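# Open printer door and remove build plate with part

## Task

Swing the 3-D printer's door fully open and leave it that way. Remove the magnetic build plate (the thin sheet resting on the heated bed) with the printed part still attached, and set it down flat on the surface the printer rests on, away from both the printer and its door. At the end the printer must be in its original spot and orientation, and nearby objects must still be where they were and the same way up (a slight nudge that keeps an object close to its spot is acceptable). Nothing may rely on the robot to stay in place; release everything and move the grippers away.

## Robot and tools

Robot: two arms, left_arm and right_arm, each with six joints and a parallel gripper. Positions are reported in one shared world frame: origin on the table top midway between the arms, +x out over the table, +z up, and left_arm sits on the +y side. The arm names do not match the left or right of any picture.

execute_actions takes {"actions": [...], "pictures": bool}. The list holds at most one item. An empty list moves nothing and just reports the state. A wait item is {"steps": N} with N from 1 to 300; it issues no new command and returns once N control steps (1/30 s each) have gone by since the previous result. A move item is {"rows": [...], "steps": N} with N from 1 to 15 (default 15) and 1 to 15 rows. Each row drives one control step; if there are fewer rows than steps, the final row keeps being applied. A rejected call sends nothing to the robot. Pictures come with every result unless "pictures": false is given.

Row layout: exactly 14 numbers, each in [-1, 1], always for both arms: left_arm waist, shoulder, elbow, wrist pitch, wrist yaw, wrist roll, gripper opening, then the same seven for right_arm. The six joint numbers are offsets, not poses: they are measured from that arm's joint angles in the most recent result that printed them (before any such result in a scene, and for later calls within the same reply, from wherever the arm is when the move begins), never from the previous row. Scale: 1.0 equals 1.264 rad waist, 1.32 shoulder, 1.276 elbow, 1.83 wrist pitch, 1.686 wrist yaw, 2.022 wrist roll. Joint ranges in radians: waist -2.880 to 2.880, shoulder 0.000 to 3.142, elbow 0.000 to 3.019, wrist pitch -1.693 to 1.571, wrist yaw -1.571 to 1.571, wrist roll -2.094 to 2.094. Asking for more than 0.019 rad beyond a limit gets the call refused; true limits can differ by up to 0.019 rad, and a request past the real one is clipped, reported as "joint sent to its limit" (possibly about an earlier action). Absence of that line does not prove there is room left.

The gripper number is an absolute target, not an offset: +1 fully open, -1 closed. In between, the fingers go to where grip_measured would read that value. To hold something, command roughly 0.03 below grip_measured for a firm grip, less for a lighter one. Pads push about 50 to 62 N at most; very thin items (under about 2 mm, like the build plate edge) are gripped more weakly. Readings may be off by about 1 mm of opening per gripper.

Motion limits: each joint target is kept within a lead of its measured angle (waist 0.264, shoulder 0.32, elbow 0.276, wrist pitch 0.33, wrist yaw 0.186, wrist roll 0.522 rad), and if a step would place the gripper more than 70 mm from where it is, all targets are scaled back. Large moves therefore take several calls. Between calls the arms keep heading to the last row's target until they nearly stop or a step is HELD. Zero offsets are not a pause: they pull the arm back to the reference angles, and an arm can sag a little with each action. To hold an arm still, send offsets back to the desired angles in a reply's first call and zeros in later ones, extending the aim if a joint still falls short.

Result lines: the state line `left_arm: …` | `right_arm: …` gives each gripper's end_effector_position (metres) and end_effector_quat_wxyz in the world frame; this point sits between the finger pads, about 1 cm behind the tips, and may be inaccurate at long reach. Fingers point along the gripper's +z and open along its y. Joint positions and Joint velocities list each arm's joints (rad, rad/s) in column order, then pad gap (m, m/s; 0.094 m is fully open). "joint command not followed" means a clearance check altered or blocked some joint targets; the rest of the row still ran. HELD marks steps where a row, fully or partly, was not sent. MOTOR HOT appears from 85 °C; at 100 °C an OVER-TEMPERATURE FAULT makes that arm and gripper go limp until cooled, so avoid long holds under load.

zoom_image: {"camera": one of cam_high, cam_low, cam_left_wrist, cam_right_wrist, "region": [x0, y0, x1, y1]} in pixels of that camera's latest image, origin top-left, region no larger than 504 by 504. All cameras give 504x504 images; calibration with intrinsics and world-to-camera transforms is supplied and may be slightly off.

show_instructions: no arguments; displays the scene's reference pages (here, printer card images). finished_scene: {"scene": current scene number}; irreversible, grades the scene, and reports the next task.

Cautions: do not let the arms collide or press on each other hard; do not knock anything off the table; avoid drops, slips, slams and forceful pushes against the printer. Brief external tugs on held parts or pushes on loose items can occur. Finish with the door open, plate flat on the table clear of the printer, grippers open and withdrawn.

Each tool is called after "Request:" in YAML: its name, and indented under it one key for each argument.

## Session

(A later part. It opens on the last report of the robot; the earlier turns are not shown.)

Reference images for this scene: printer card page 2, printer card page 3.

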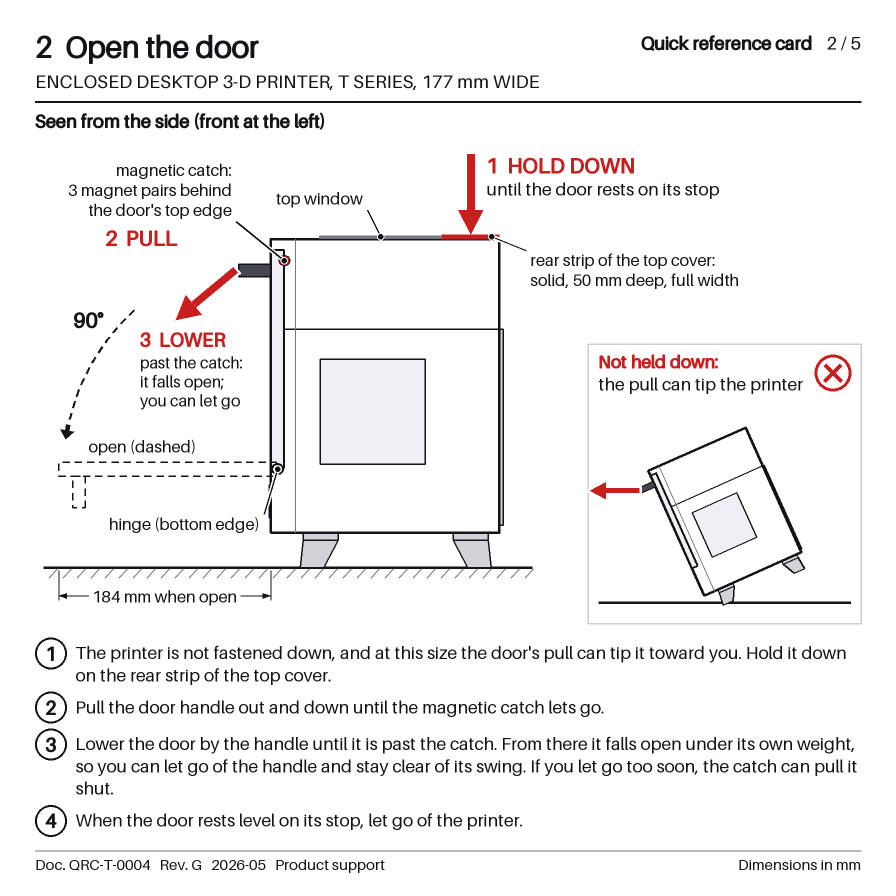

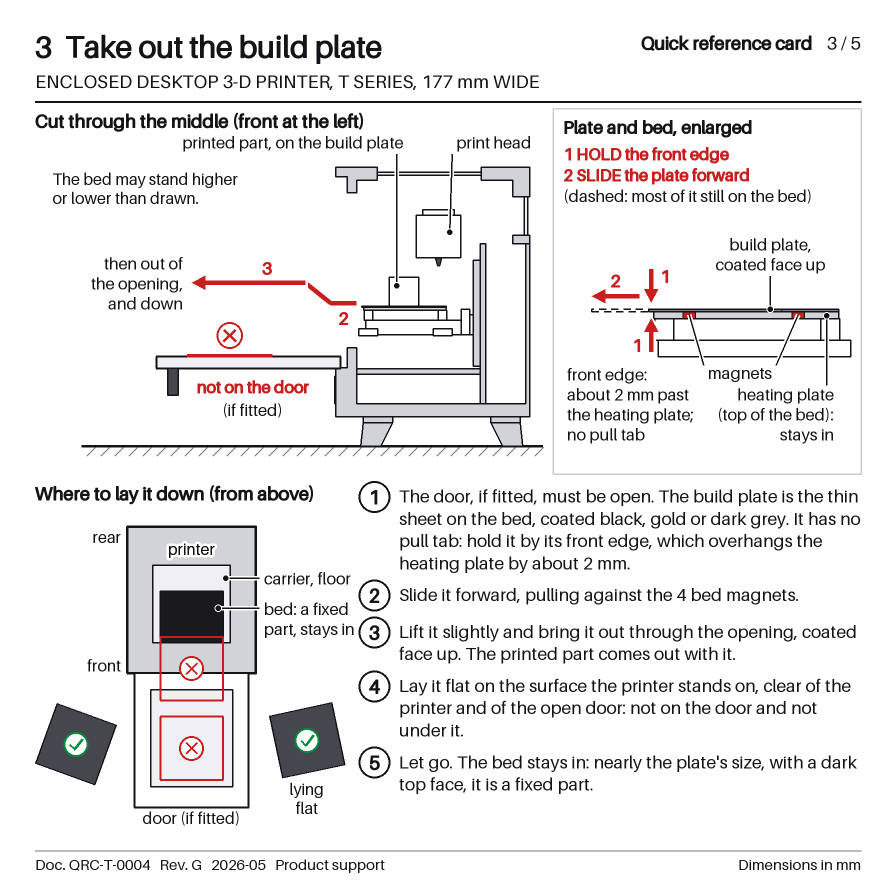

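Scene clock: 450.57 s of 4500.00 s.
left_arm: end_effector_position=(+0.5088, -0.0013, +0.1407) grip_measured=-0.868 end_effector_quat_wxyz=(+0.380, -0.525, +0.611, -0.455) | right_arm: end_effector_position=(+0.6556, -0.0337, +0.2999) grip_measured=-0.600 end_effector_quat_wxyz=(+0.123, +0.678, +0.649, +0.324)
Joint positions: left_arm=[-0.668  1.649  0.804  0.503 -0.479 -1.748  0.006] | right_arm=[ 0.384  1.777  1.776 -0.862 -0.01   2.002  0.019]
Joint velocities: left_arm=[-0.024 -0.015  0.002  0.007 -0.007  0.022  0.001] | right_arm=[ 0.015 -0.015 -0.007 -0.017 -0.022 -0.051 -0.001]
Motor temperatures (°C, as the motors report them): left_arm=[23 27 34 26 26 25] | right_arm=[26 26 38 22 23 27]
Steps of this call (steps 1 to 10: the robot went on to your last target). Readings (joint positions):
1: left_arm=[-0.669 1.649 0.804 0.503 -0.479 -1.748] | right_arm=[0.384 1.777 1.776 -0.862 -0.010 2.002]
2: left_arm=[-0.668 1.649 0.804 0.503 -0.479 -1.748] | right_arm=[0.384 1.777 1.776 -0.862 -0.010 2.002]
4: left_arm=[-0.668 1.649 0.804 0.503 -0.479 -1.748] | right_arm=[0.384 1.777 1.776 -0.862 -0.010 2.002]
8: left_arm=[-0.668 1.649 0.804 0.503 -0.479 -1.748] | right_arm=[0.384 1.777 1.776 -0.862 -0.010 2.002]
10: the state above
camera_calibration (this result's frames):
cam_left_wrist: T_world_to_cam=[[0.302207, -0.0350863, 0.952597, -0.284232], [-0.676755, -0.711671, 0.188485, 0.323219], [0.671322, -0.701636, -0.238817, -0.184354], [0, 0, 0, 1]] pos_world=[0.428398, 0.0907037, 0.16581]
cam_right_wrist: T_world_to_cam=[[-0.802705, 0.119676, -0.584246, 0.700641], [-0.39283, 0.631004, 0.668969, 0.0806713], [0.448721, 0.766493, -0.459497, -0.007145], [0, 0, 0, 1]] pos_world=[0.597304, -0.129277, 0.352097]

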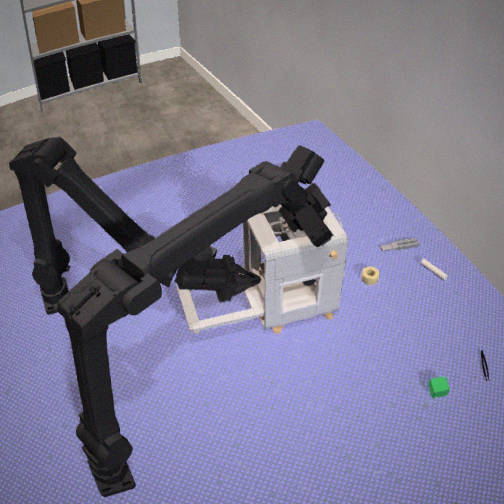

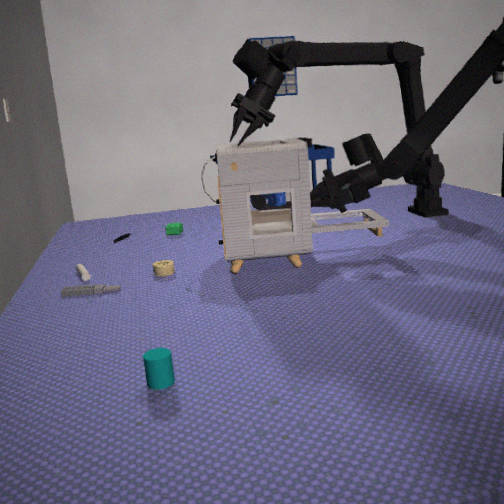

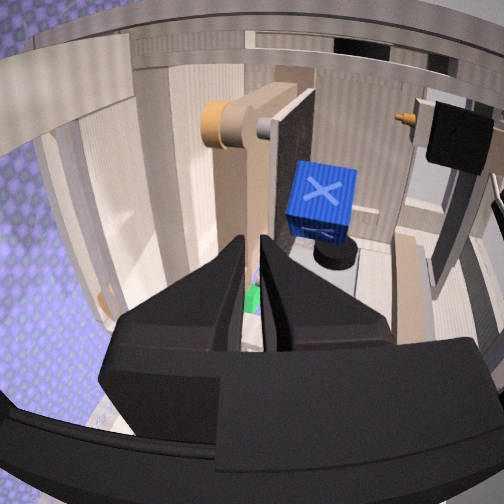

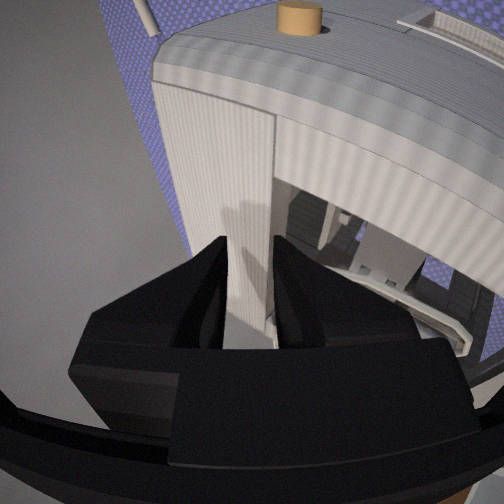

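Request:
execute_actions:
  actions:
    - {"rows":[[0.005,0.004,0.022,0,0.002,0,-0.87,0,0.015,0.025,0,0,0,-0.6],[0.007,0.007,0.028,0,0.003,0,-0.87,0,0.015,0.025,0,0,0,-0.6],[0.009,0.009,0.031,0,0.004,0,-0.87,0,0.015,0.025,0,0,0,-0.6],[0.011,0.011,0.034,0,0.005,0,-0.87,0,0.015,0.025,0,0,0,-0.6],[0.012,0.013,0.037,0,0.006,0,-0.87,0,0.015,0.025,0,0,0,-0.6],[0.014,0.015,0.04,0,0.006,0,-0.87,0,0.015,0.025,0,0,0,-0.6],[0.015,0.017,0.042,0,0.007,0,-0.87,0,0.015,0.025,0,0,0,-0.6],[0.017,0.019,0.045,0,0.008,0,-0.87,0,0.015,0.025,0,0,0,-0.6],[0.018,0.021,0.048,0,0.009,0,-0.87,0,0.015,0.025,0,0,0,-0.6],[0.02,0.024,0.051,0,0.01,0,-0.87,0,0.015,0.025,0,0,0,-0.6],[0.021,0.026,0.053,0,0.01,0,-0.87,0,0.015,0.025,0,0,0,-0.6]],"steps":15}
  pictures: false

Request:
execute_actions:
  actions:
    - {"steps":8}

Request:
zoom_image:
  camera: "cam_left_wrist"
  region: [190, 140, 330, 280]

Scene clock: 475.27 s of 4500.00 s.
left_arm: end_effector_position=(+0.5218, -0.0019, +0.1430) grip_measured=-0.868 end_effector_quat_wxyz=(+0.379, -0.527, +0.607, -0.458) | right_arm: end_effector_position=(+0.6556, -0.0337, +0.2999) grip_measured=-0.600 end_effector_quat_wxyz=(+0.123, +0.678, +0.649, +0.324)
Joint positions: left_arm=[-0.652  1.668  0.833  0.503 -0.464 -1.748  0.006] | right_arm=[ 0.384  1.777  1.776 -0.862 -0.01   2.002  0.019]
Joint velocities: left_arm=[-0.005 -0.005 -0.002  0.012 -0.095 -0.051  0.   ] | right_arm=[ 0.005 -0.005 -0.012 -0.007 -0.022 -0.139  0.   ]
Motor temperatures (°C, as the motors report them): left_arm=[23 28 35 26 26 25] | right_arm=[26 26 38 22 23 27]
Steps of this call (steps 1 to 15: the robot went on to your last target; steps 16 to 90: nothing new was sent; then 21.20 s passed at rest; steps 91 to 105: all 15 steps of this action). Readings (joint positions):
91: left_arm=[-0.668 1.649 0.804 0.503 -0.479 -1.748] | right_arm=[0.384 1.777 1.776 -0.862 -0.010 2.002]
92: left_arm=[-0.668 1.649 0.804 0.503 -0.478 -1.748] | right_arm=[0.384 1.777 1.776 -0.862 -0.010 2.002]
94: left_arm=[-0.668 1.649 0.804 0.503 -0.475 -1.748] | right_arm=[0.384 1.777 1.776 -0.862 -0.010 2.002]
98: left_arm=[-0.663 1.655 0.814 0.503 -0.470 -1.748] | right_arm=[0.384 1.777 1.776 -0.862 -0.010 2.002]
105: the state above

Scene clock: 475.53 s of 4500.00 s.
left_arm: end_effector_position=(+0.5218, -0.0019, +0.1430) grip_measured=-0.868 end_effector_quat_wxyz=(+0.379, -0.527, +0.607, -0.458) | right_arm: end_effector_position=(+0.6556, -0.0337, +0.2999) grip_measured=-0.600 end_effector_quat_wxyz=(+0.123, +0.678, +0.649, +0.324)
Joint positions: left_arm=[-0.652  1.668  0.833  0.503 -0.464 -1.748  0.006] | right_arm=[ 0.384  1.777  1.776 -0.862 -0.01   2.002  0.019]
Joint velocities: left_arm=[-0.005 -0.015 -0.017  0.007 -0.051 -0.007  0.   ] | right_arm=[ 0.005 -0.005 -0.017 -0.007  0.066 -0.037 -0.001]
Motor temperatures (°C, as the motors report them): left_arm=[23 28 35 26 26 25] | right_arm=[26 26 38 22 23 27]
Steps of this call (steps 1 to 8: the robot went on to your last target). Readings (joint positions):
1: left_arm=[-0.652 1.668 0.833 0.503 -0.464 -1.748] | right_arm=[0.384 1.777 1.776 -0.862 -0.010 2.002]
2: left_arm=[-0.652 1.668 0.833 0.503 -0.464 -1.748] | right_arm=[0.384 1.777 1.776 -0.862 -0.010 2.002]
4: left_arm=[-0.652 1.668 0.833 0.503 -0.464 -1.748] | right_arm=[0.384 1.777 1.776 -0.862 -0.010 2.002]
8: the state above
camera_calibration (this result's frames):
cam_left_wrist: T_world_to_cam=[[0.297561, -0.0248422, 0.95438, -0.288195], [-0.675505, -0.711897, 0.192081, 0.330028], [0.674649, -0.701844, -0.228614, -0.19606], [0, 0, 0, 1]] pos_world=[0.440963, 0.0901836, 0.166833]
cam_right_wrist: T_world_to_cam=[[-0.802705, 0.119676, -0.584246, 0.700641], [-0.39283, 0.631004, 0.668969, 0.0806713], [0.448721, 0.766493, -0.459497, -0.007145], [0, 0, 0, 1]] pos_world=[0.597304, -0.129277, 0.352097]

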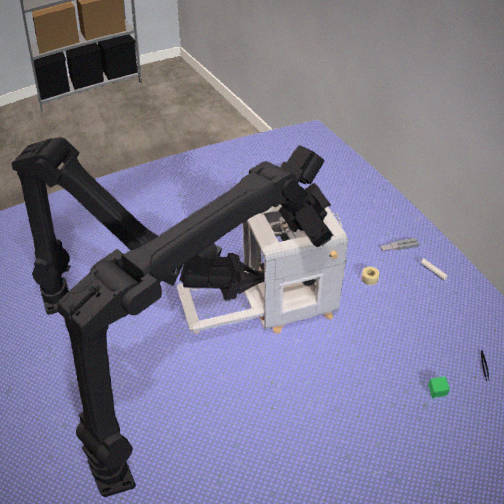

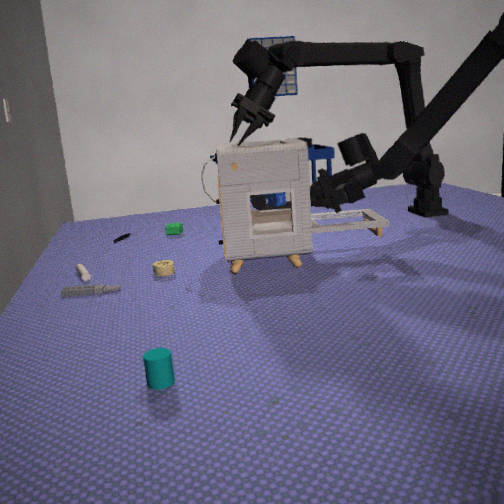

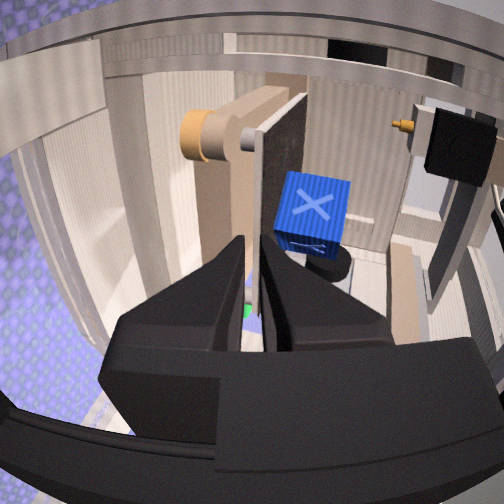

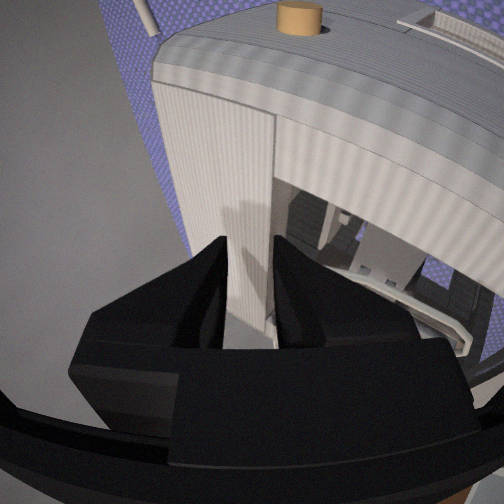

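Region (190, 140, 330, 280) of cam_left_wrist's 504x504 image, scaled by 3.600, with more detail than that image has.

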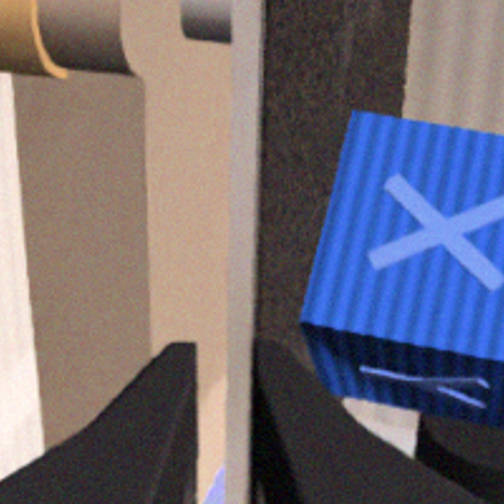

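Request:
execute_actions:
  actions:
    - {"rows":[[0.006,0.007,0.022,0,0.001,0,-0.87,0,0.015,0.025,0,0,0,-0.6],[0.008,0.011,0.03,0,0.002,0,-0.87,0,0.015,0.025,0,0,0,-0.6],[0.009,0.013,0.033,0,0.002,0,-0.87,0,0.015,0.025,0,0,0,-0.6],[0.01,0.015,0.035,0,0.003,0,-0.87,0,0.015,0.025,0,0,0,-0.6],[0.011,0.016,0.037,0,0.003,0,-0.87,0,0.015,0.025,0,0,0,-0.6],[0.012,0.018,0.039,0,0.004,0,-0.87,0,0.015,0.025,0,0,0,-0.6],[0.013,0.019,0.041,0,0.004,0,-0.87,0,0.015,0.025,0,0,0,-0.6],[0.014,0.021,0.043,0,0.005,0,-0.87,0,0.015,0.025,0,0,0,-0.6],[0.015,0.023,0.045,0,0.005,0,-0.87,0,0.015,0.025,0,0,0,-0.6],[0.016,0.024,0.046,0,0.006,0,-0.87,0,0.015,0.025,0,0,0,-0.6]],"steps":15}

Request:
zoom_image:
  camera: "cam_left_wrist"
  region: [200, 170, 310, 280]

Scene clock: 489.77 s of 4500.00 s.
left_arm: end_effector_position=(+0.5223, -0.0024, +0.1430) grip_measured=-0.868 end_effector_quat_wxyz=(+0.379, -0.527, +0.607, -0.459) | right_arm: end_effector_position=(+0.6556, -0.0337, +0.2999) grip_measured=-0.600 end_effector_quat_wxyz=(+0.123, +0.678, +0.649, +0.324)
Joint positions: left_arm=[-0.652  1.67   0.835  0.503 -0.464 -1.748  0.006] | right_arm=[ 0.384  1.777  1.776 -0.862 -0.01   2.002  0.019]
Joint velocities: left_arm=[-0.005  0.005 -0.022 -0.012  0.051 -0.022  0.001] | right_arm=[-0.005 -0.015 -0.002  0.002  0.007  0.007 -0.   ]
Motor temperatures (°C, as the motors report them): left_arm=[23 28 35 26 26 25] | right_arm=[26 26 38 22 23 27]
Steps of this call (steps 1 to 15: the robot went on to your last target; steps 16 to 90: nothing new was sent; then 10.73 s passed at rest; steps 91 to 105: all 15 steps of this action). Readings (joint positions):
91: left_arm=[-0.652 1.668 0.833 0.503 -0.464 -1.748] | right_arm=[0.384 1.777 1.776 -0.862 -0.010 2.002]
92: left_arm=[-0.652 1.668 0.833 0.503 -0.464 -1.748] | right_arm=[0.384 1.777 1.776 -0.862 -0.010 2.002]
94: left_arm=[-0.652 1.668 0.833 0.503 -0.464 -1.748] | right_arm=[0.384 1.777 1.776 -0.862 -0.010 2.002]
98: left_arm=[-0.652 1.669 0.833 0.503 -0.464 -1.748] | right_arm=[0.384 1.777 1.776 -0.862 -0.010 2.002]
105: the state above
camera_calibration (this result's frames):
cam_left_wrist: T_world_to_cam=[[0.297397, -0.024647, 0.954436, -0.28829], [-0.676047, -0.711327, 0.192284, 0.330249], [0.674177, -0.702428, -0.22821, -0.196618], [0, 0, 0, 1]] pos_world=[0.441556, 0.0896997, 0.166782]
cam_right_wrist: T_world_to_cam=[[-0.802705, 0.119676, -0.584246, 0.700641], [-0.39283, 0.631004, 0.668969, 0.0806713], [0.448721, 0.766493, -0.459497, -0.007145], [0, 0, 0, 1]] pos_world=[0.597304, -0.129277, 0.352097]

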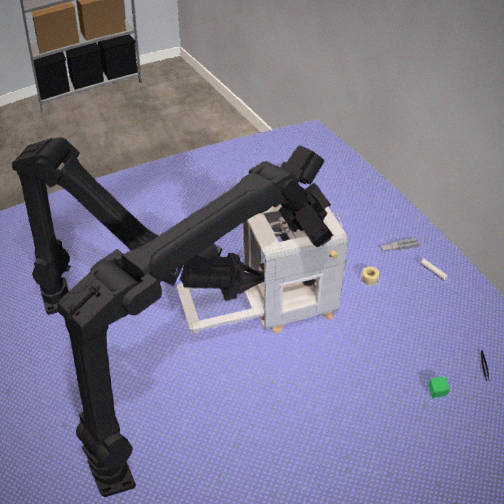

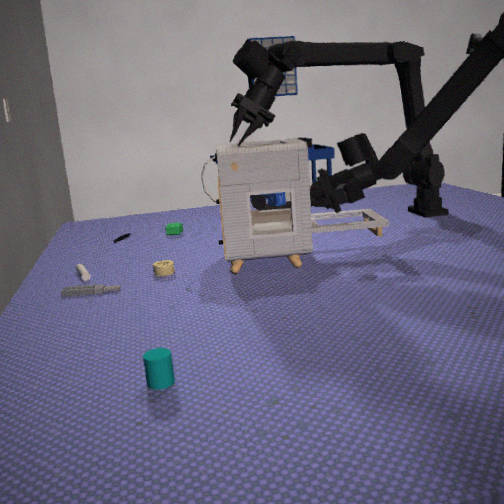

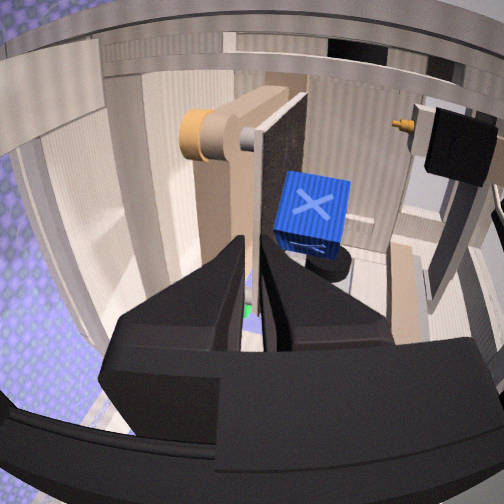

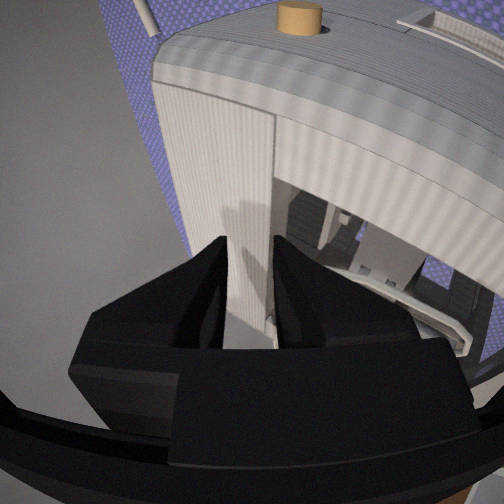

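Region (200, 170, 310, 280) of cam_left_wrist's 504x504 image, scaled by 4.582, with more detail than that image has.

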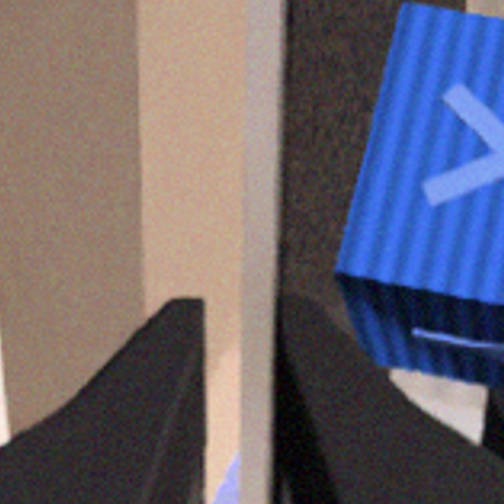

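Request:
execute_actions:
  actions:
    - {"rows":[[0,-0.003,0.015,0,0,0,-0.87,0,0.015,0.025,0,0,0,-0.6],[0,-0.005,0.015,0,0,0,-0.87,0,0.015,0.025,0,0,0,-0.6],[0,-0.007,0.015,0,0,0,-0.87,0,0.015,0.025,0,0,0,-0.6],[0,-0.009,0.015,0,0,0,-0.87,0,0.015,0.025,0,0,0,-0.6],[0,-0.011,0.015,0,0,0,-0.87,0,0.015,0.025,0,0,0,-0.6],[0,-0.013,0.015,0,0,0,-0.87,0,0.015,0.025,0,0,0,-0.6]],"steps":15}

Request:
zoom_image:
  camera: "cam_left_wrist"
  region: [200, 170, 310, 280]

Scene clock: 500.63 s of 4500.00 s.
left_arm: end_effector_position=(+0.5222, -0.0023, +0.1475) grip_measured=-0.869 end_effector_quat_wxyz=(+0.380, -0.526, +0.605, -0.462) | right_arm: end_effector_position=(+0.6556, -0.0337, +0.2999) grip_measured=-0.600 end_effector_quat_wxyz=(+0.123, +0.678, +0.649, +0.324)
Joint positions: left_arm=[-0.652  1.662  0.835  0.503 -0.464 -1.748  0.006] | right_arm=[ 0.384  1.777  1.776 -0.862 -0.01   2.002  0.019]
Joint velocities: left_arm=[ 0.005 -0.005  0.002 -0.007 -0.007 -0.022  0.001] | right_arm=[-0.005  0.005  0.002 -0.012 -0.037  0.037 -0.   ]
Motor temperatures (°C, as the motors report them): left_arm=[23 28 35 26 26 25] | right_arm=[26 26 38 22 23 27]
Steps of this call (steps 1 to 15: the robot went on to your last target; steps 16 to 90: nothing new was sent; then 7.37 s passed at rest; steps 91 to 105: all 15 steps of this action). Readings (joint positions):
91: left_arm=[-0.652 1.669 0.835 0.503 -0.464 -1.748] | right_arm=[0.384 1.777 1.776 -0.862 -0.010 2.002]
92: left_arm=[-0.652 1.668 0.835 0.503 -0.464 -1.748] | right_arm=[0.384 1.777 1.776 -0.862 -0.010 2.002]
94: left_arm=[-0.652 1.668 0.835 0.503 -0.464 -1.748] | right_arm=[0.384 1.777 1.776 -0.862 -0.010 2.002]
98: left_arm=[-0.652 1.666 0.835 0.503 -0.464 -1.748] | right_arm=[0.384 1.777 1.776 -0.862 -0.010 2.002]
105: the state above
camera_calibration (this result's frames):
cam_left_wrist: T_world_to_cam=[[0.291539, -0.0202123, 0.956345, -0.289685], [-0.676968, -0.710703, 0.191351, 0.330063], [0.67581, -0.703202, -0.220881, -0.197403], [0, 0, 0, 1]] pos_world=[0.441304, 0.0899075, 0.170278]
cam_right_wrist: T_world_to_cam=[[-0.802705, 0.119676, -0.584246, 0.700641], [-0.39283, 0.631004, 0.668969, 0.0806713], [0.448721, 0.766493, -0.459497, -0.007145], [0, 0, 0, 1]] pos_world=[0.597304, -0.129277, 0.352097]

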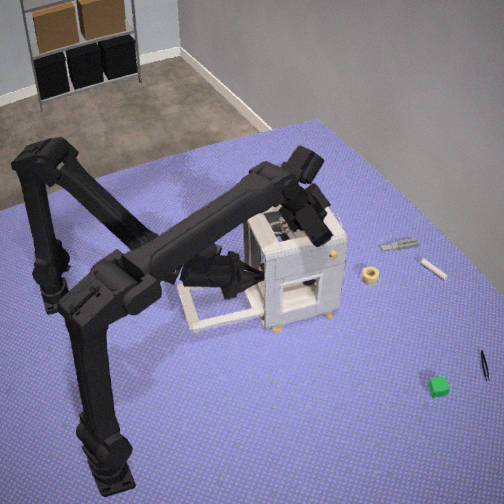

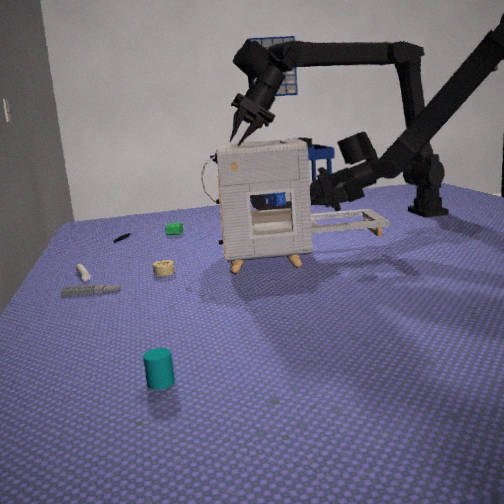

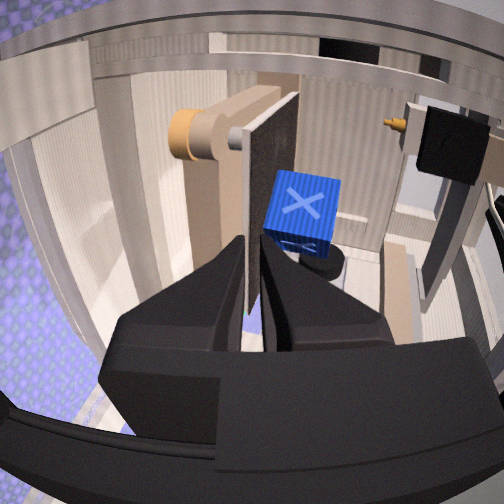

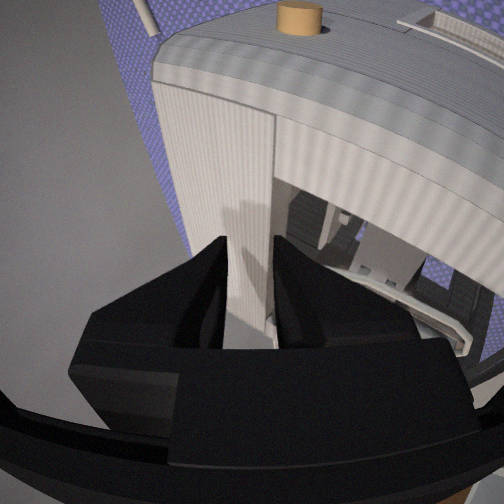

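Region (200, 170, 310, 280) of cam_left_wrist's 504x504 image, scaled by 4.582, with more detail than that image has.

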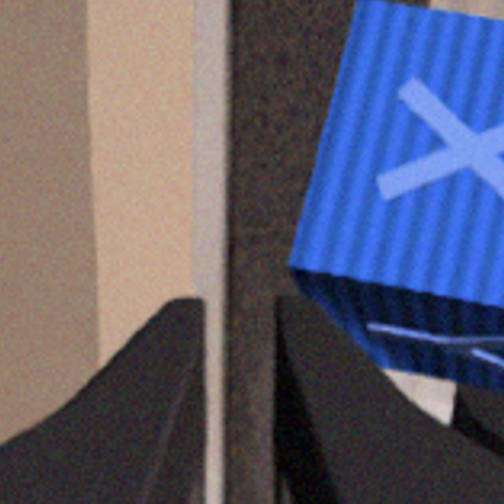

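Request:
execute_actions:
  actions:
    - {"rows":[[0.004,0.006,0.02,0,0,0,-0.87,0,0.015,0.025,0,0,0,-0.6],[0.006,0.01,0.026,0,0.001,0,-0.87,0,0.015,0.025,0,0,0,-0.6],[0.008,0.012,0.029,0,0.001,0,-0.87,0,0.015,0.025,0,0,0,-0.6],[0.009,0.014,0.031,0,0.002,0,-0.87,0,0.015,0.025,0,0,0,-0.6],[0.01,0.015,0.033,0,0.002,0,-0.87,0,0.015,0.025,0,0,0,-0.6],[0.011,0.017,0.034,0,0.003,0,-0.87,0,0.015,0.025,0,0,0,-0.6],[0.012,0.018,0.036,0,0.003,0,-0.87,0,0.015,0.025,0,0,0,-0.6],[0.012,0.02,0.038,0,0.003,0,-0.87,0,0.015,0.025,0,0,0,-0.6]],"steps":15}

Request:
zoom_image:
  camera: "cam_left_wrist"
  region: [200, 170, 310, 280]

Scene clock: 510.63 s of 4500.00 s.
left_arm: end_effector_position=(+0.5270, -0.0019, +0.1441) grip_measured=-0.869 end_effector_quat_wxyz=(+0.380, -0.528, +0.605, -0.459) | right_arm: end_effector_position=(+0.6556, -0.0337, +0.2999) grip_measured=-0.600 end_effector_quat_wxyz=(+0.123, +0.678, +0.649, +0.324)
Joint positions: left_arm=[-0.646  1.676  0.845  0.503 -0.463 -1.748  0.006] | right_arm=[ 0.384  1.777  1.776 -0.862 -0.01   2.002  0.019]
Joint velocities: left_arm=[ 0.005 -0.005 -0.007 -0.012 -0.037  0.022 -0.001] | right_arm=[-0.005 -0.005 -0.017 -0.017  0.007 -0.037 -0.   ]
Motor temperatures (°C, as the motors report them): left_arm=[23 28 35 26 26 25] | right_arm=[26 26 38 22 23 27]
Steps of this call (steps 1 to 15: the robot went on to your last target; steps 16 to 90: nothing new was sent; then 6.50 s passed at rest; steps 91 to 105: all 15 steps of this action). Readings (joint positions):
91: left_arm=[-0.652 1.662 0.835 0.503 -0.464 -1.748] | right_arm=[0.384 1.777 1.776 -0.862 -0.010 2.002]
92: left_arm=[-0.652 1.662 0.835 0.503 -0.464 -1.748] | right_arm=[0.384 1.777 1.776 -0.862 -0.010 2.002]
94: left_arm=[-0.652 1.663 0.835 0.503 -0.464 -1.748] | right_arm=[0.384 1.777 1.776 -0.862 -0.010 2.002]
98: left_arm=[-0.650 1.669 0.839 0.503 -0.463 -1.748] | right_arm=[0.384 1.777 1.776 -0.862 -0.010 2.002]
105: the state above
camera_calibration (this result's frames):
cam_left_wrist: T_world_to_cam=[[0.294815, -0.0207894, 0.955328, -0.289464], [-0.673282, -0.713958, 0.192238, 0.332135], [0.678067, -0.69988, -0.224482, -0.201731], [0, 0, 0, 1]] pos_world=[0.445747, 0.0899251, 0.167399]
cam_right_wrist: T_world_to_cam=[[-0.802705, 0.119676, -0.584246, 0.700641], [-0.39283, 0.631004, 0.668969, 0.0806713], [0.448721, 0.766493, -0.459497, -0.007145], [0, 0, 0, 1]] pos_world=[0.597304, -0.129277, 0.352097]

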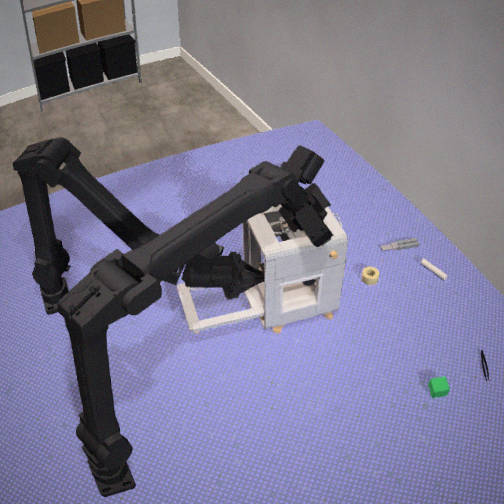

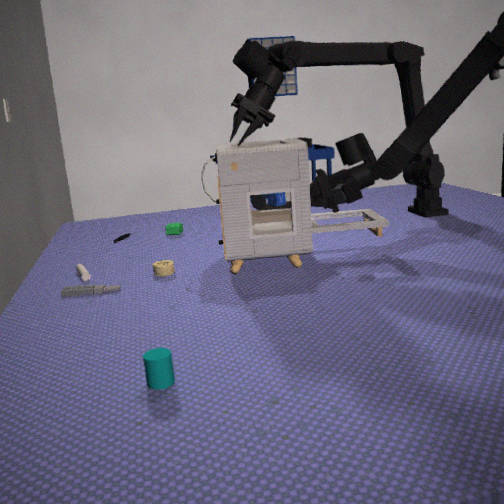

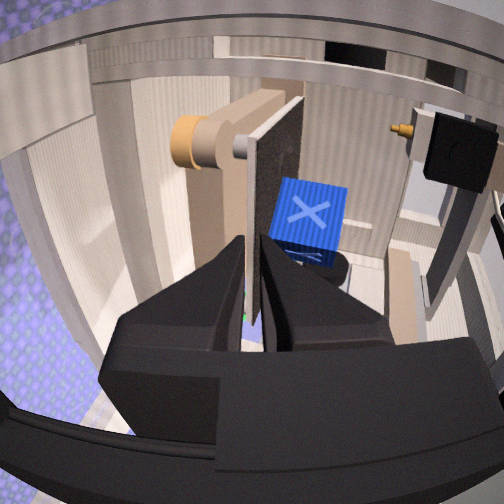

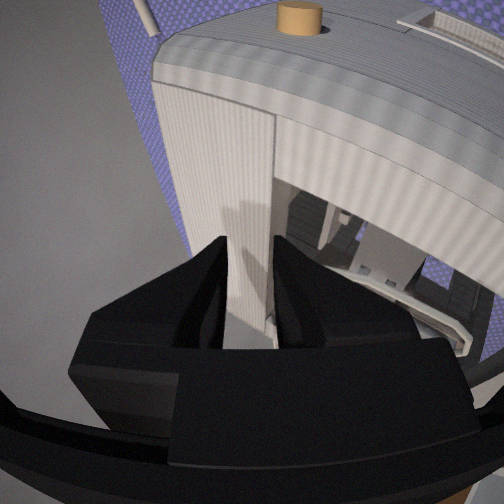

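Region (200, 170, 310, 280) of cam_left_wrist's 504x504 image, scaled by 4.582, with more detail than that image has.

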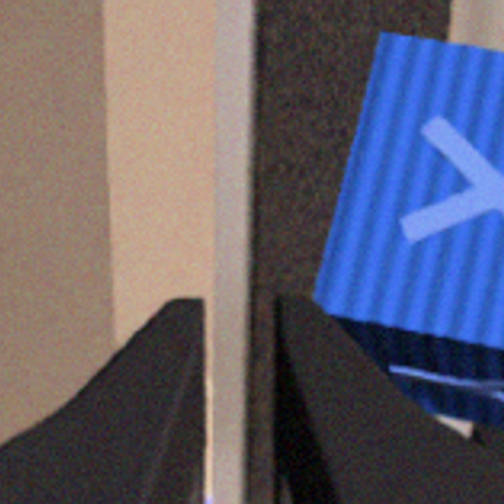

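Request:
execute_actions:
  actions:
    - {"rows":[[-0.004,0,0.02,0,0,0,-0.87,0,0.015,0.025,0,0,0,-0.6],[-0.007,0,0.02,0,0,0,-0.87,0,0.015,0.025,0,0,0,-0.6],[-0.009,-0.002,0.02,0,0,0,-0.87,0,0.015,0.025,0,0,0,-0.6],[-0.011,-0.003,0.02,0,0,0,-0.87,0,0.015,0.025,0,0,0,-0.6],[-0.013,-0.004,0.02,0,0,0,-0.87,0,0.015,0.025,0,0,0,-0.6],[-0.013,-0.005,0.02,0,0,0,-0.87,0,0.015,0.025,0,0,0,-0.6],[-0.013,-0.006,0.02,0,0,0,-0.87,0,0.015,0.025,0,0,0,-0.6],[-0.013,-0.007,0.02,0,0,0,-0.87,0,0.015,0.025,0,0,0,-0.6],[-0.013,-0.008,0.02,0,0,0,-0.87,0,0.015,0.025,0,0,0,-0.6],[-0.013,-0.009,0.02,0,0,0,-0.87,0,0.015,0.025,0,0,0,-0.6],[-0.013,-0.01,0.02,0,0,0,-0.87,0,0.015,0.025,0,0,0,-0.6]],"steps":15}

Request:
zoom_image:
  camera: "cam_left_wrist"
  region: [200, 170, 310, 280]

Scene clock: 524.27 s of 4500.00 s.
left_arm: end_effector_position=(+0.5245, -0.0061, +0.1450) grip_measured=-0.869 end_effector_quat_wxyz=(+0.379, -0.525, +0.606, -0.461) | right_arm: end_effector_position=(+0.6556, -0.0337, +0.2999) grip_measured=-0.600 end_effector_quat_wxyz=(+0.123, +0.678, +0.649, +0.324)
Joint positions: left_arm=[-0.654  1.675  0.845  0.503 -0.463 -1.748  0.006] | right_arm=[ 0.384  1.777  1.776 -0.862 -0.01   2.002  0.019]
Joint velocities: left_arm=[ 0.005 -0.024 -0.012 -0.012  0.022 -0.066 -0.   ] | right_arm=[-0.005 -0.005 -0.007 -0.017  0.007 -0.007  0.   ]
Motor temperatures (°C, as the motors report them): left_arm=[23 28 35 26 26 25] | right_arm=[26 26 38 22 23 27]
Steps of this call (steps 1 to 15: the robot went on to your last target; steps 16 to 90: nothing new was sent; then 10.13 s passed at rest; steps 91 to 105: all 15 steps of this action). Readings (joint positions):
91: left_arm=[-0.646 1.676 0.845 0.503 -0.463 -1.748] | right_arm=[0.384 1.777 1.776 -0.862 -0.010 2.002]
92: left_arm=[-0.646 1.676 0.845 0.503 -0.463 -1.748] | right_arm=[0.384 1.777 1.776 -0.862 -0.010 2.002]
94: left_arm=[-0.646 1.676 0.845 0.503 -0.463 -1.748] | right_arm=[0.384 1.777 1.776 -0.862 -0.010 2.002]
98: left_arm=[-0.651 1.676 0.845 0.503 -0.463 -1.748] | right_arm=[0.384 1.777 1.776 -0.862 -0.010 2.002]
105: the state above
camera_calibration (this result's frames):
cam_left_wrist: T_world_to_cam=[[0.293482, -0.0222634, 0.955705, -0.289039], [-0.679213, -0.708363, 0.192074, 0.330485], [0.67271, -0.705498, -0.223013, -0.200245], [0, 0, 0, 1]] pos_world=[0.444004, 0.0863955, 0.168101]
cam_right_wrist: T_world_to_cam=[[-0.802705, 0.119676, -0.584246, 0.700641], [-0.39283, 0.631004, 0.668969, 0.0806713], [0.448721, 0.766493, -0.459497, -0.007145], [0, 0, 0, 1]] pos_world=[0.597304, -0.129277, 0.352097]

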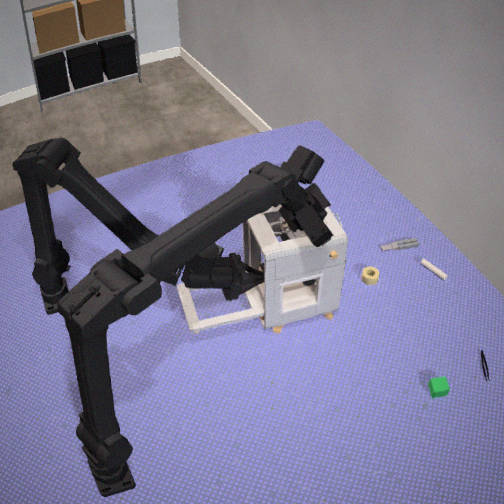

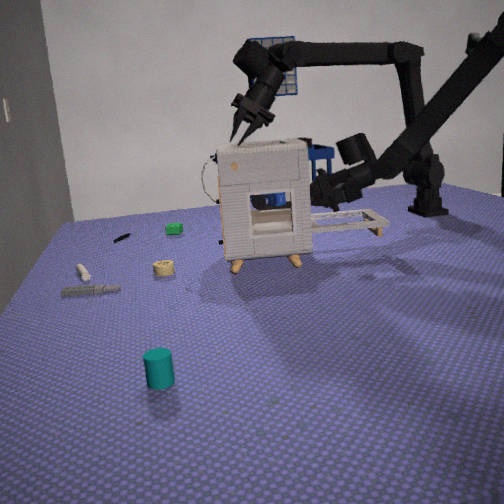

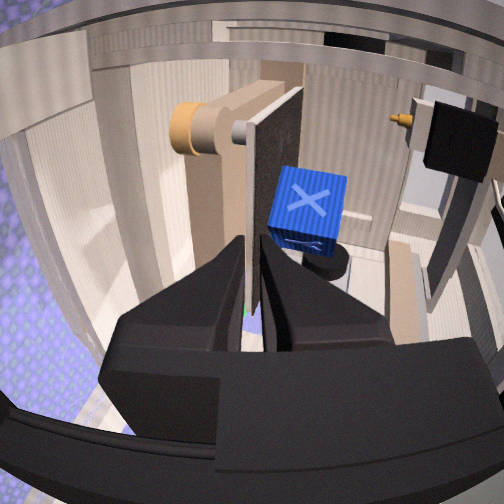

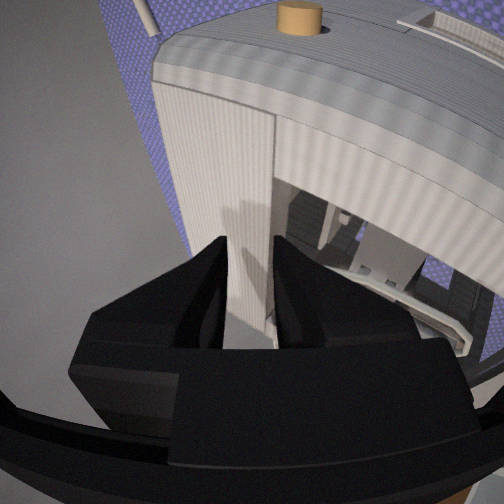

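Region (200, 170, 310, 280) of cam_left_wrist's 504x504 image, scaled by 4.582, with more detail than that image has.

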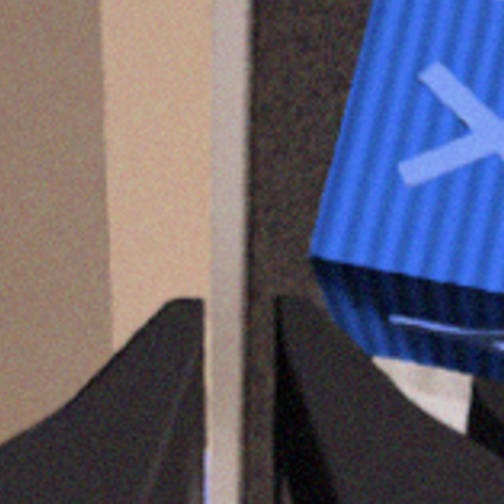

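Request:
execute_actions:
  actions:
    - {"rows":[[-0.005,-0.005,0.02,0,0,0,-0.87,0,0.015,0.025,0,0,0,-0.6],[-0.005,-0.008,0.02,0,0,0,-0.87,0,0.015,0.025,0,0,0,-0.6],[-0.005,-0.01,0.02,0,0,0,-0.87,0,0.015,0.025,0,0,0,-0.6],[-0.005,-0.011,0.02,0,0,0,-0.87,0,0.015,0.025,0,0,0,-0.6],[-0.005,-0.012,0.02,0,0,0,-0.87,0,0.015,0.025,0,0,0,-0.6]],"steps":15}

Request:
zoom_image:
  camera: "cam_left_wrist"
  region: [200, 170, 310, 280]

Scene clock: 533.67 s of 4500.00 s.
left_arm: end_effector_position=(+0.5245, -0.0061, +0.1457) grip_measured=-0.869 end_effector_quat_wxyz=(+0.379, -0.525, +0.606, -0.462) | right_arm: end_effector_position=(+0.6556, -0.0337, +0.2999) grip_measured=-0.600 end_effector_quat_wxyz=(+0.123, +0.678, +0.649, +0.324)
Joint positions: left_arm=[-0.654  1.674  0.845  0.503 -0.463 -1.748  0.006] | right_arm=[ 0.384  1.777  1.776 -0.862 -0.01   2.002  0.019]
Joint velocities: left_arm=[-0.024 -0.005  0.007 -0.017  0.022 -0.051  0.   ] | right_arm=[-0.015  0.005 -0.022  0.002 -0.007  0.081  0.001]
Motor temperatures (°C, as the motors report them): left_arm=[23 28 35 26 26 25] | right_arm=[26 26 38 22 23 27]
Steps of this call (steps 1 to 15: the robot went on to your last target; steps 16 to 90: nothing new was sent; then 5.90 s passed at rest; steps 91 to 105: all 15 steps of this action). Readings (joint positions):
91: left_arm=[-0.654 1.674 0.845 0.503 -0.463 -1.748] | right_arm=[0.384 1.777 1.776 -0.862 -0.010 2.002]
92: left_arm=[-0.654 1.674 0.845 0.503 -0.463 -1.748] | right_arm=[0.384 1.777 1.776 -0.862 -0.010 2.002]
94: left_arm=[-0.654 1.674 0.845 0.503 -0.463 -1.748] | right_arm=[0.384 1.777 1.776 -0.862 -0.010 2.002]
98: left_arm=[-0.654 1.674 0.845 0.503 -0.463 -1.748] | right_arm=[0.384 1.777 1.776 -0.862 -0.010 2.002]
105: the state above
camera_calibration (this result's frames):
cam_left_wrist: T_world_to_cam=[[0.292614, -0.0215978, 0.955987, -0.289251], [-0.679387, -0.708229, 0.19195, 0.330466], [0.672912, -0.705652, -0.221911, -0.200348], [0, 0, 0, 1]] pos_world=[0.44397, 0.0864219, 0.168628]
cam_right_wrist: T_world_to_cam=[[-0.802705, 0.119676, -0.584246, 0.700641], [-0.39283, 0.631004, 0.668969, 0.0806713], [0.448721, 0.766493, -0.459497, -0.007145], [0, 0, 0, 1]] pos_world=[0.597304, -0.129277, 0.352097]

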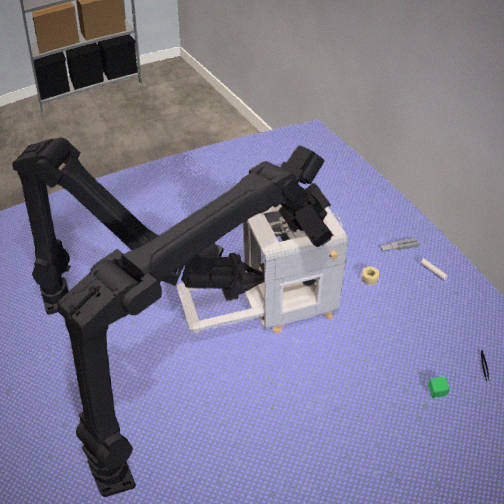

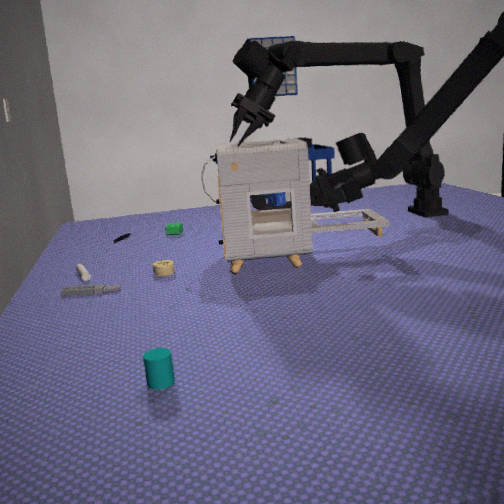

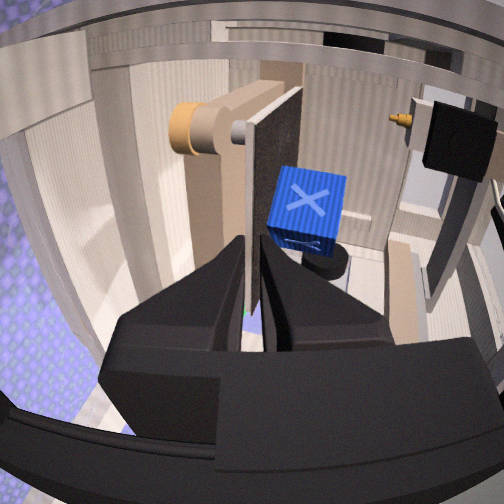

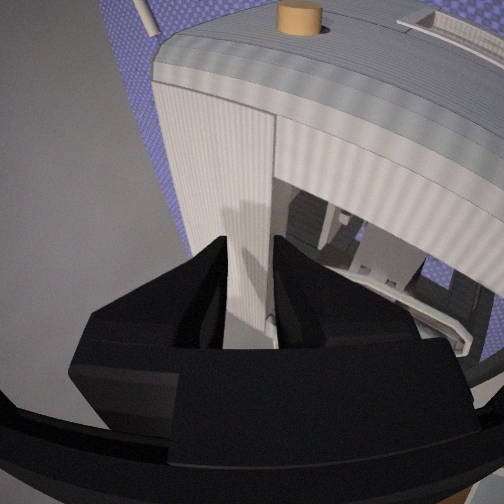

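Region (200, 170, 310, 280) of cam_left_wrist's 504x504 image, scaled by 4.582, with more detail than that image has.

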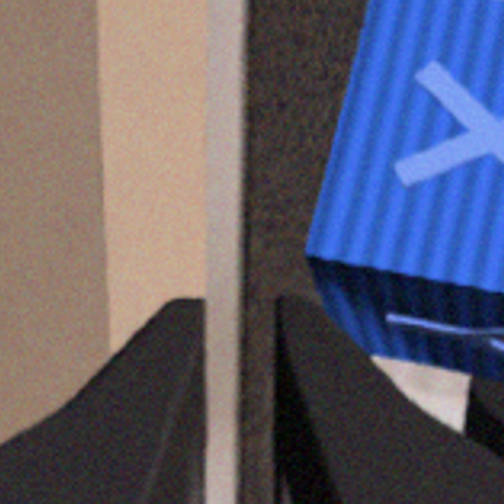

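Request:
execute_actions:
  actions:
    - {"rows":[[-0.006,-0.004,0.02,0,0,0,-0.87,0,0.015,0.025,0,0,0,-0.6],[-0.008,-0.004,0.02,0,0,0,-0.87,0,0.015,0.025,0,0,0,-0.6],[-0.01,-0.004,0.02,0,0,0,-0.87,0,0.015,0.025,0,0,0,-0.6],[-0.012,-0.004,0.02,0,0,0,-0.87,0,0.015,0.025,0,0,0,-0.6],[-0.014,-0.005,0.02,0,0,0,-0.87,0,0.015,0.025,0,0,0,-0.6],[-0.014,-0.006,0.02,0,0,0,-0.87,0,0.015,0.025,0,0,0,-0.6],[-0.014,-0.007,0.02,0,0,0,-0.87,0,0.015,0.025,0,0,0,-0.6],[-0.014,-0.008,0.02,0,0,0,-0.87,0,0.015,0.025,0,0,0,-0.6],[-0.014,-0.009,0.02,0,0,0,-0.87,0,0.015,0.025,0,0,0,-0.6],[-0.014,-0.01,0.02,0,0,0,-0.87,0,0.015,0.025,0,0,0,-0.6],[-0.014,-0.011,0.02,0,0,0,-0.87,0,0.015,0.025,0,0,0,-0.6]],"steps":15}

Request:
zoom_image:
  camera: "cam_left_wrist"
  region: [200, 170, 310, 280]

Scene clock: 546.70 s of 4500.00 s.
left_arm: end_effector_position=(+0.5214, -0.0112, +0.1472) grip_measured=-0.869 end_effector_quat_wxyz=(+0.377, -0.522, +0.608, -0.465) | right_arm: end_effector_position=(+0.6556, -0.0337, +0.2999) grip_measured=-0.600 end_effector_quat_wxyz=(+0.123, +0.678, +0.649, +0.324)
Joint positions: left_arm=[-0.664  1.671  0.845  0.503 -0.463 -1.748  0.006] | right_arm=[ 0.384  1.777  1.776 -0.862 -0.01   2.002  0.019]
Joint velocities: left_arm=[ 0.005 -0.024  0.032  0.007 -0.037  0.037  0.001] | right_arm=[ 0.005 -0.005  0.002 -0.017 -0.037 -0.081  0.   ]
Motor temperatures (°C, as the motors report them): left_arm=[23 28 35 26 26 25] | right_arm=[26 26 38 22 23 27]
Steps of this call (steps 1 to 15: the robot went on to your last target; steps 16 to 90: nothing new was sent; then 9.53 s passed at rest; steps 91 to 105: all 15 steps of this action). Readings (joint positions):
91: left_arm=[-0.654 1.674 0.845 0.503 -0.463 -1.748] | right_arm=[0.384 1.777 1.776 -0.862 -0.010 2.002]
92: left_arm=[-0.654 1.674 0.845 0.503 -0.463 -1.748] | right_arm=[0.384 1.777 1.776 -0.862 -0.010 2.002]
94: left_arm=[-0.655 1.674 0.845 0.503 -0.463 -1.748] | right_arm=[0.384 1.777 1.776 -0.862 -0.010 2.002]
98: left_arm=[-0.659 1.674 0.845 0.503 -0.463 -1.748] | right_arm=[0.384 1.777 1.776 -0.862 -0.010 2.002]
105: the state above
camera_calibration (this result's frames):
cam_left_wrist: T_world_to_cam=[[0.290374, -0.0229252, 0.956639, -0.288882], [-0.686781, -0.70114, 0.19166, 0.328388], [0.666344, -0.712655, -0.219337, -0.198597], [0, 0, 0, 1]] pos_world=[0.441748, 0.0820927, 0.169857]
cam_right_wrist: T_world_to_cam=[[-0.802705, 0.119676, -0.584246, 0.700641], [-0.39283, 0.631004, 0.668969, 0.0806713], [0.448721, 0.766493, -0.459497, -0.007145], [0, 0, 0, 1]] pos_world=[0.597304, -0.129277, 0.352097]

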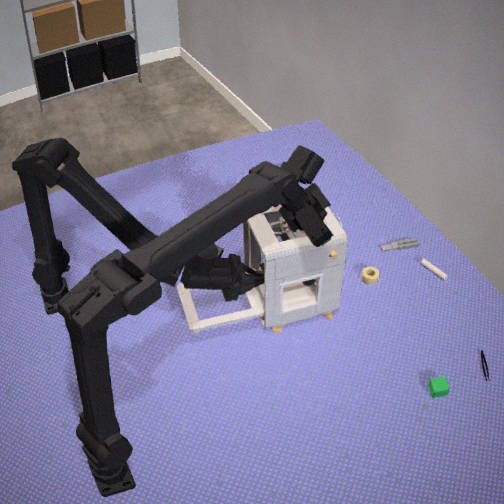

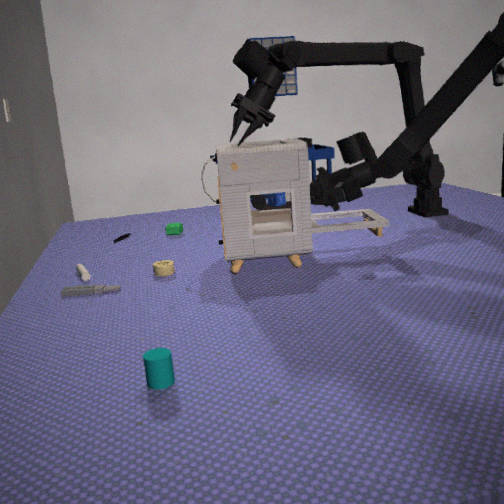

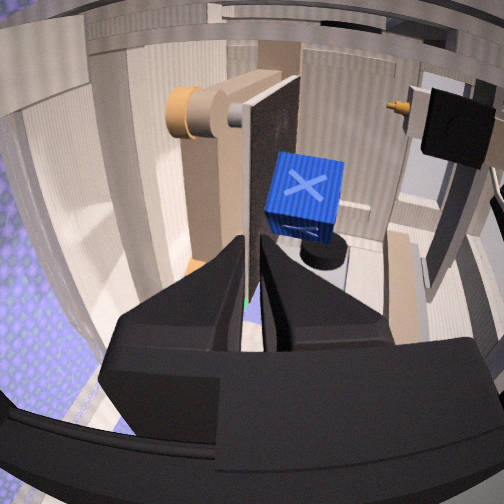

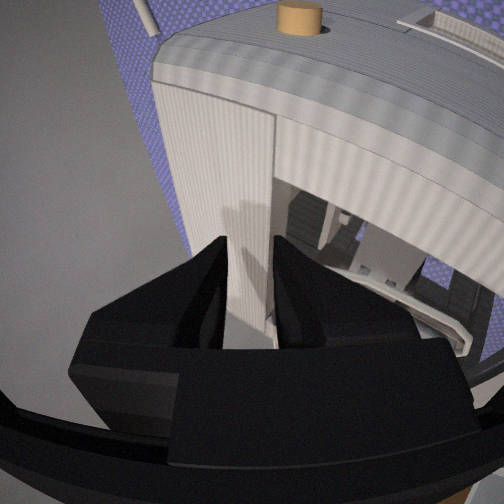

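Region (200, 170, 310, 280) of cam_left_wrist's 504x504 image, scaled by 4.582, with more detail than that image has.

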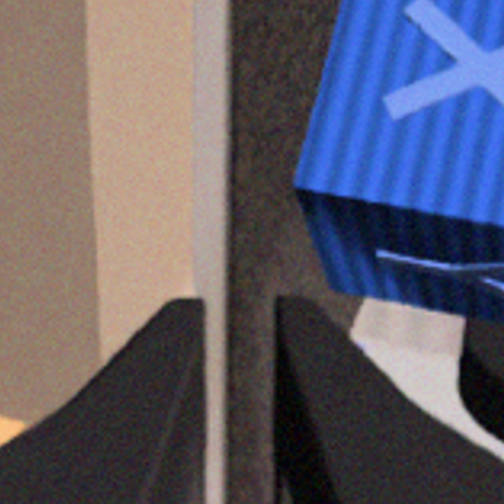

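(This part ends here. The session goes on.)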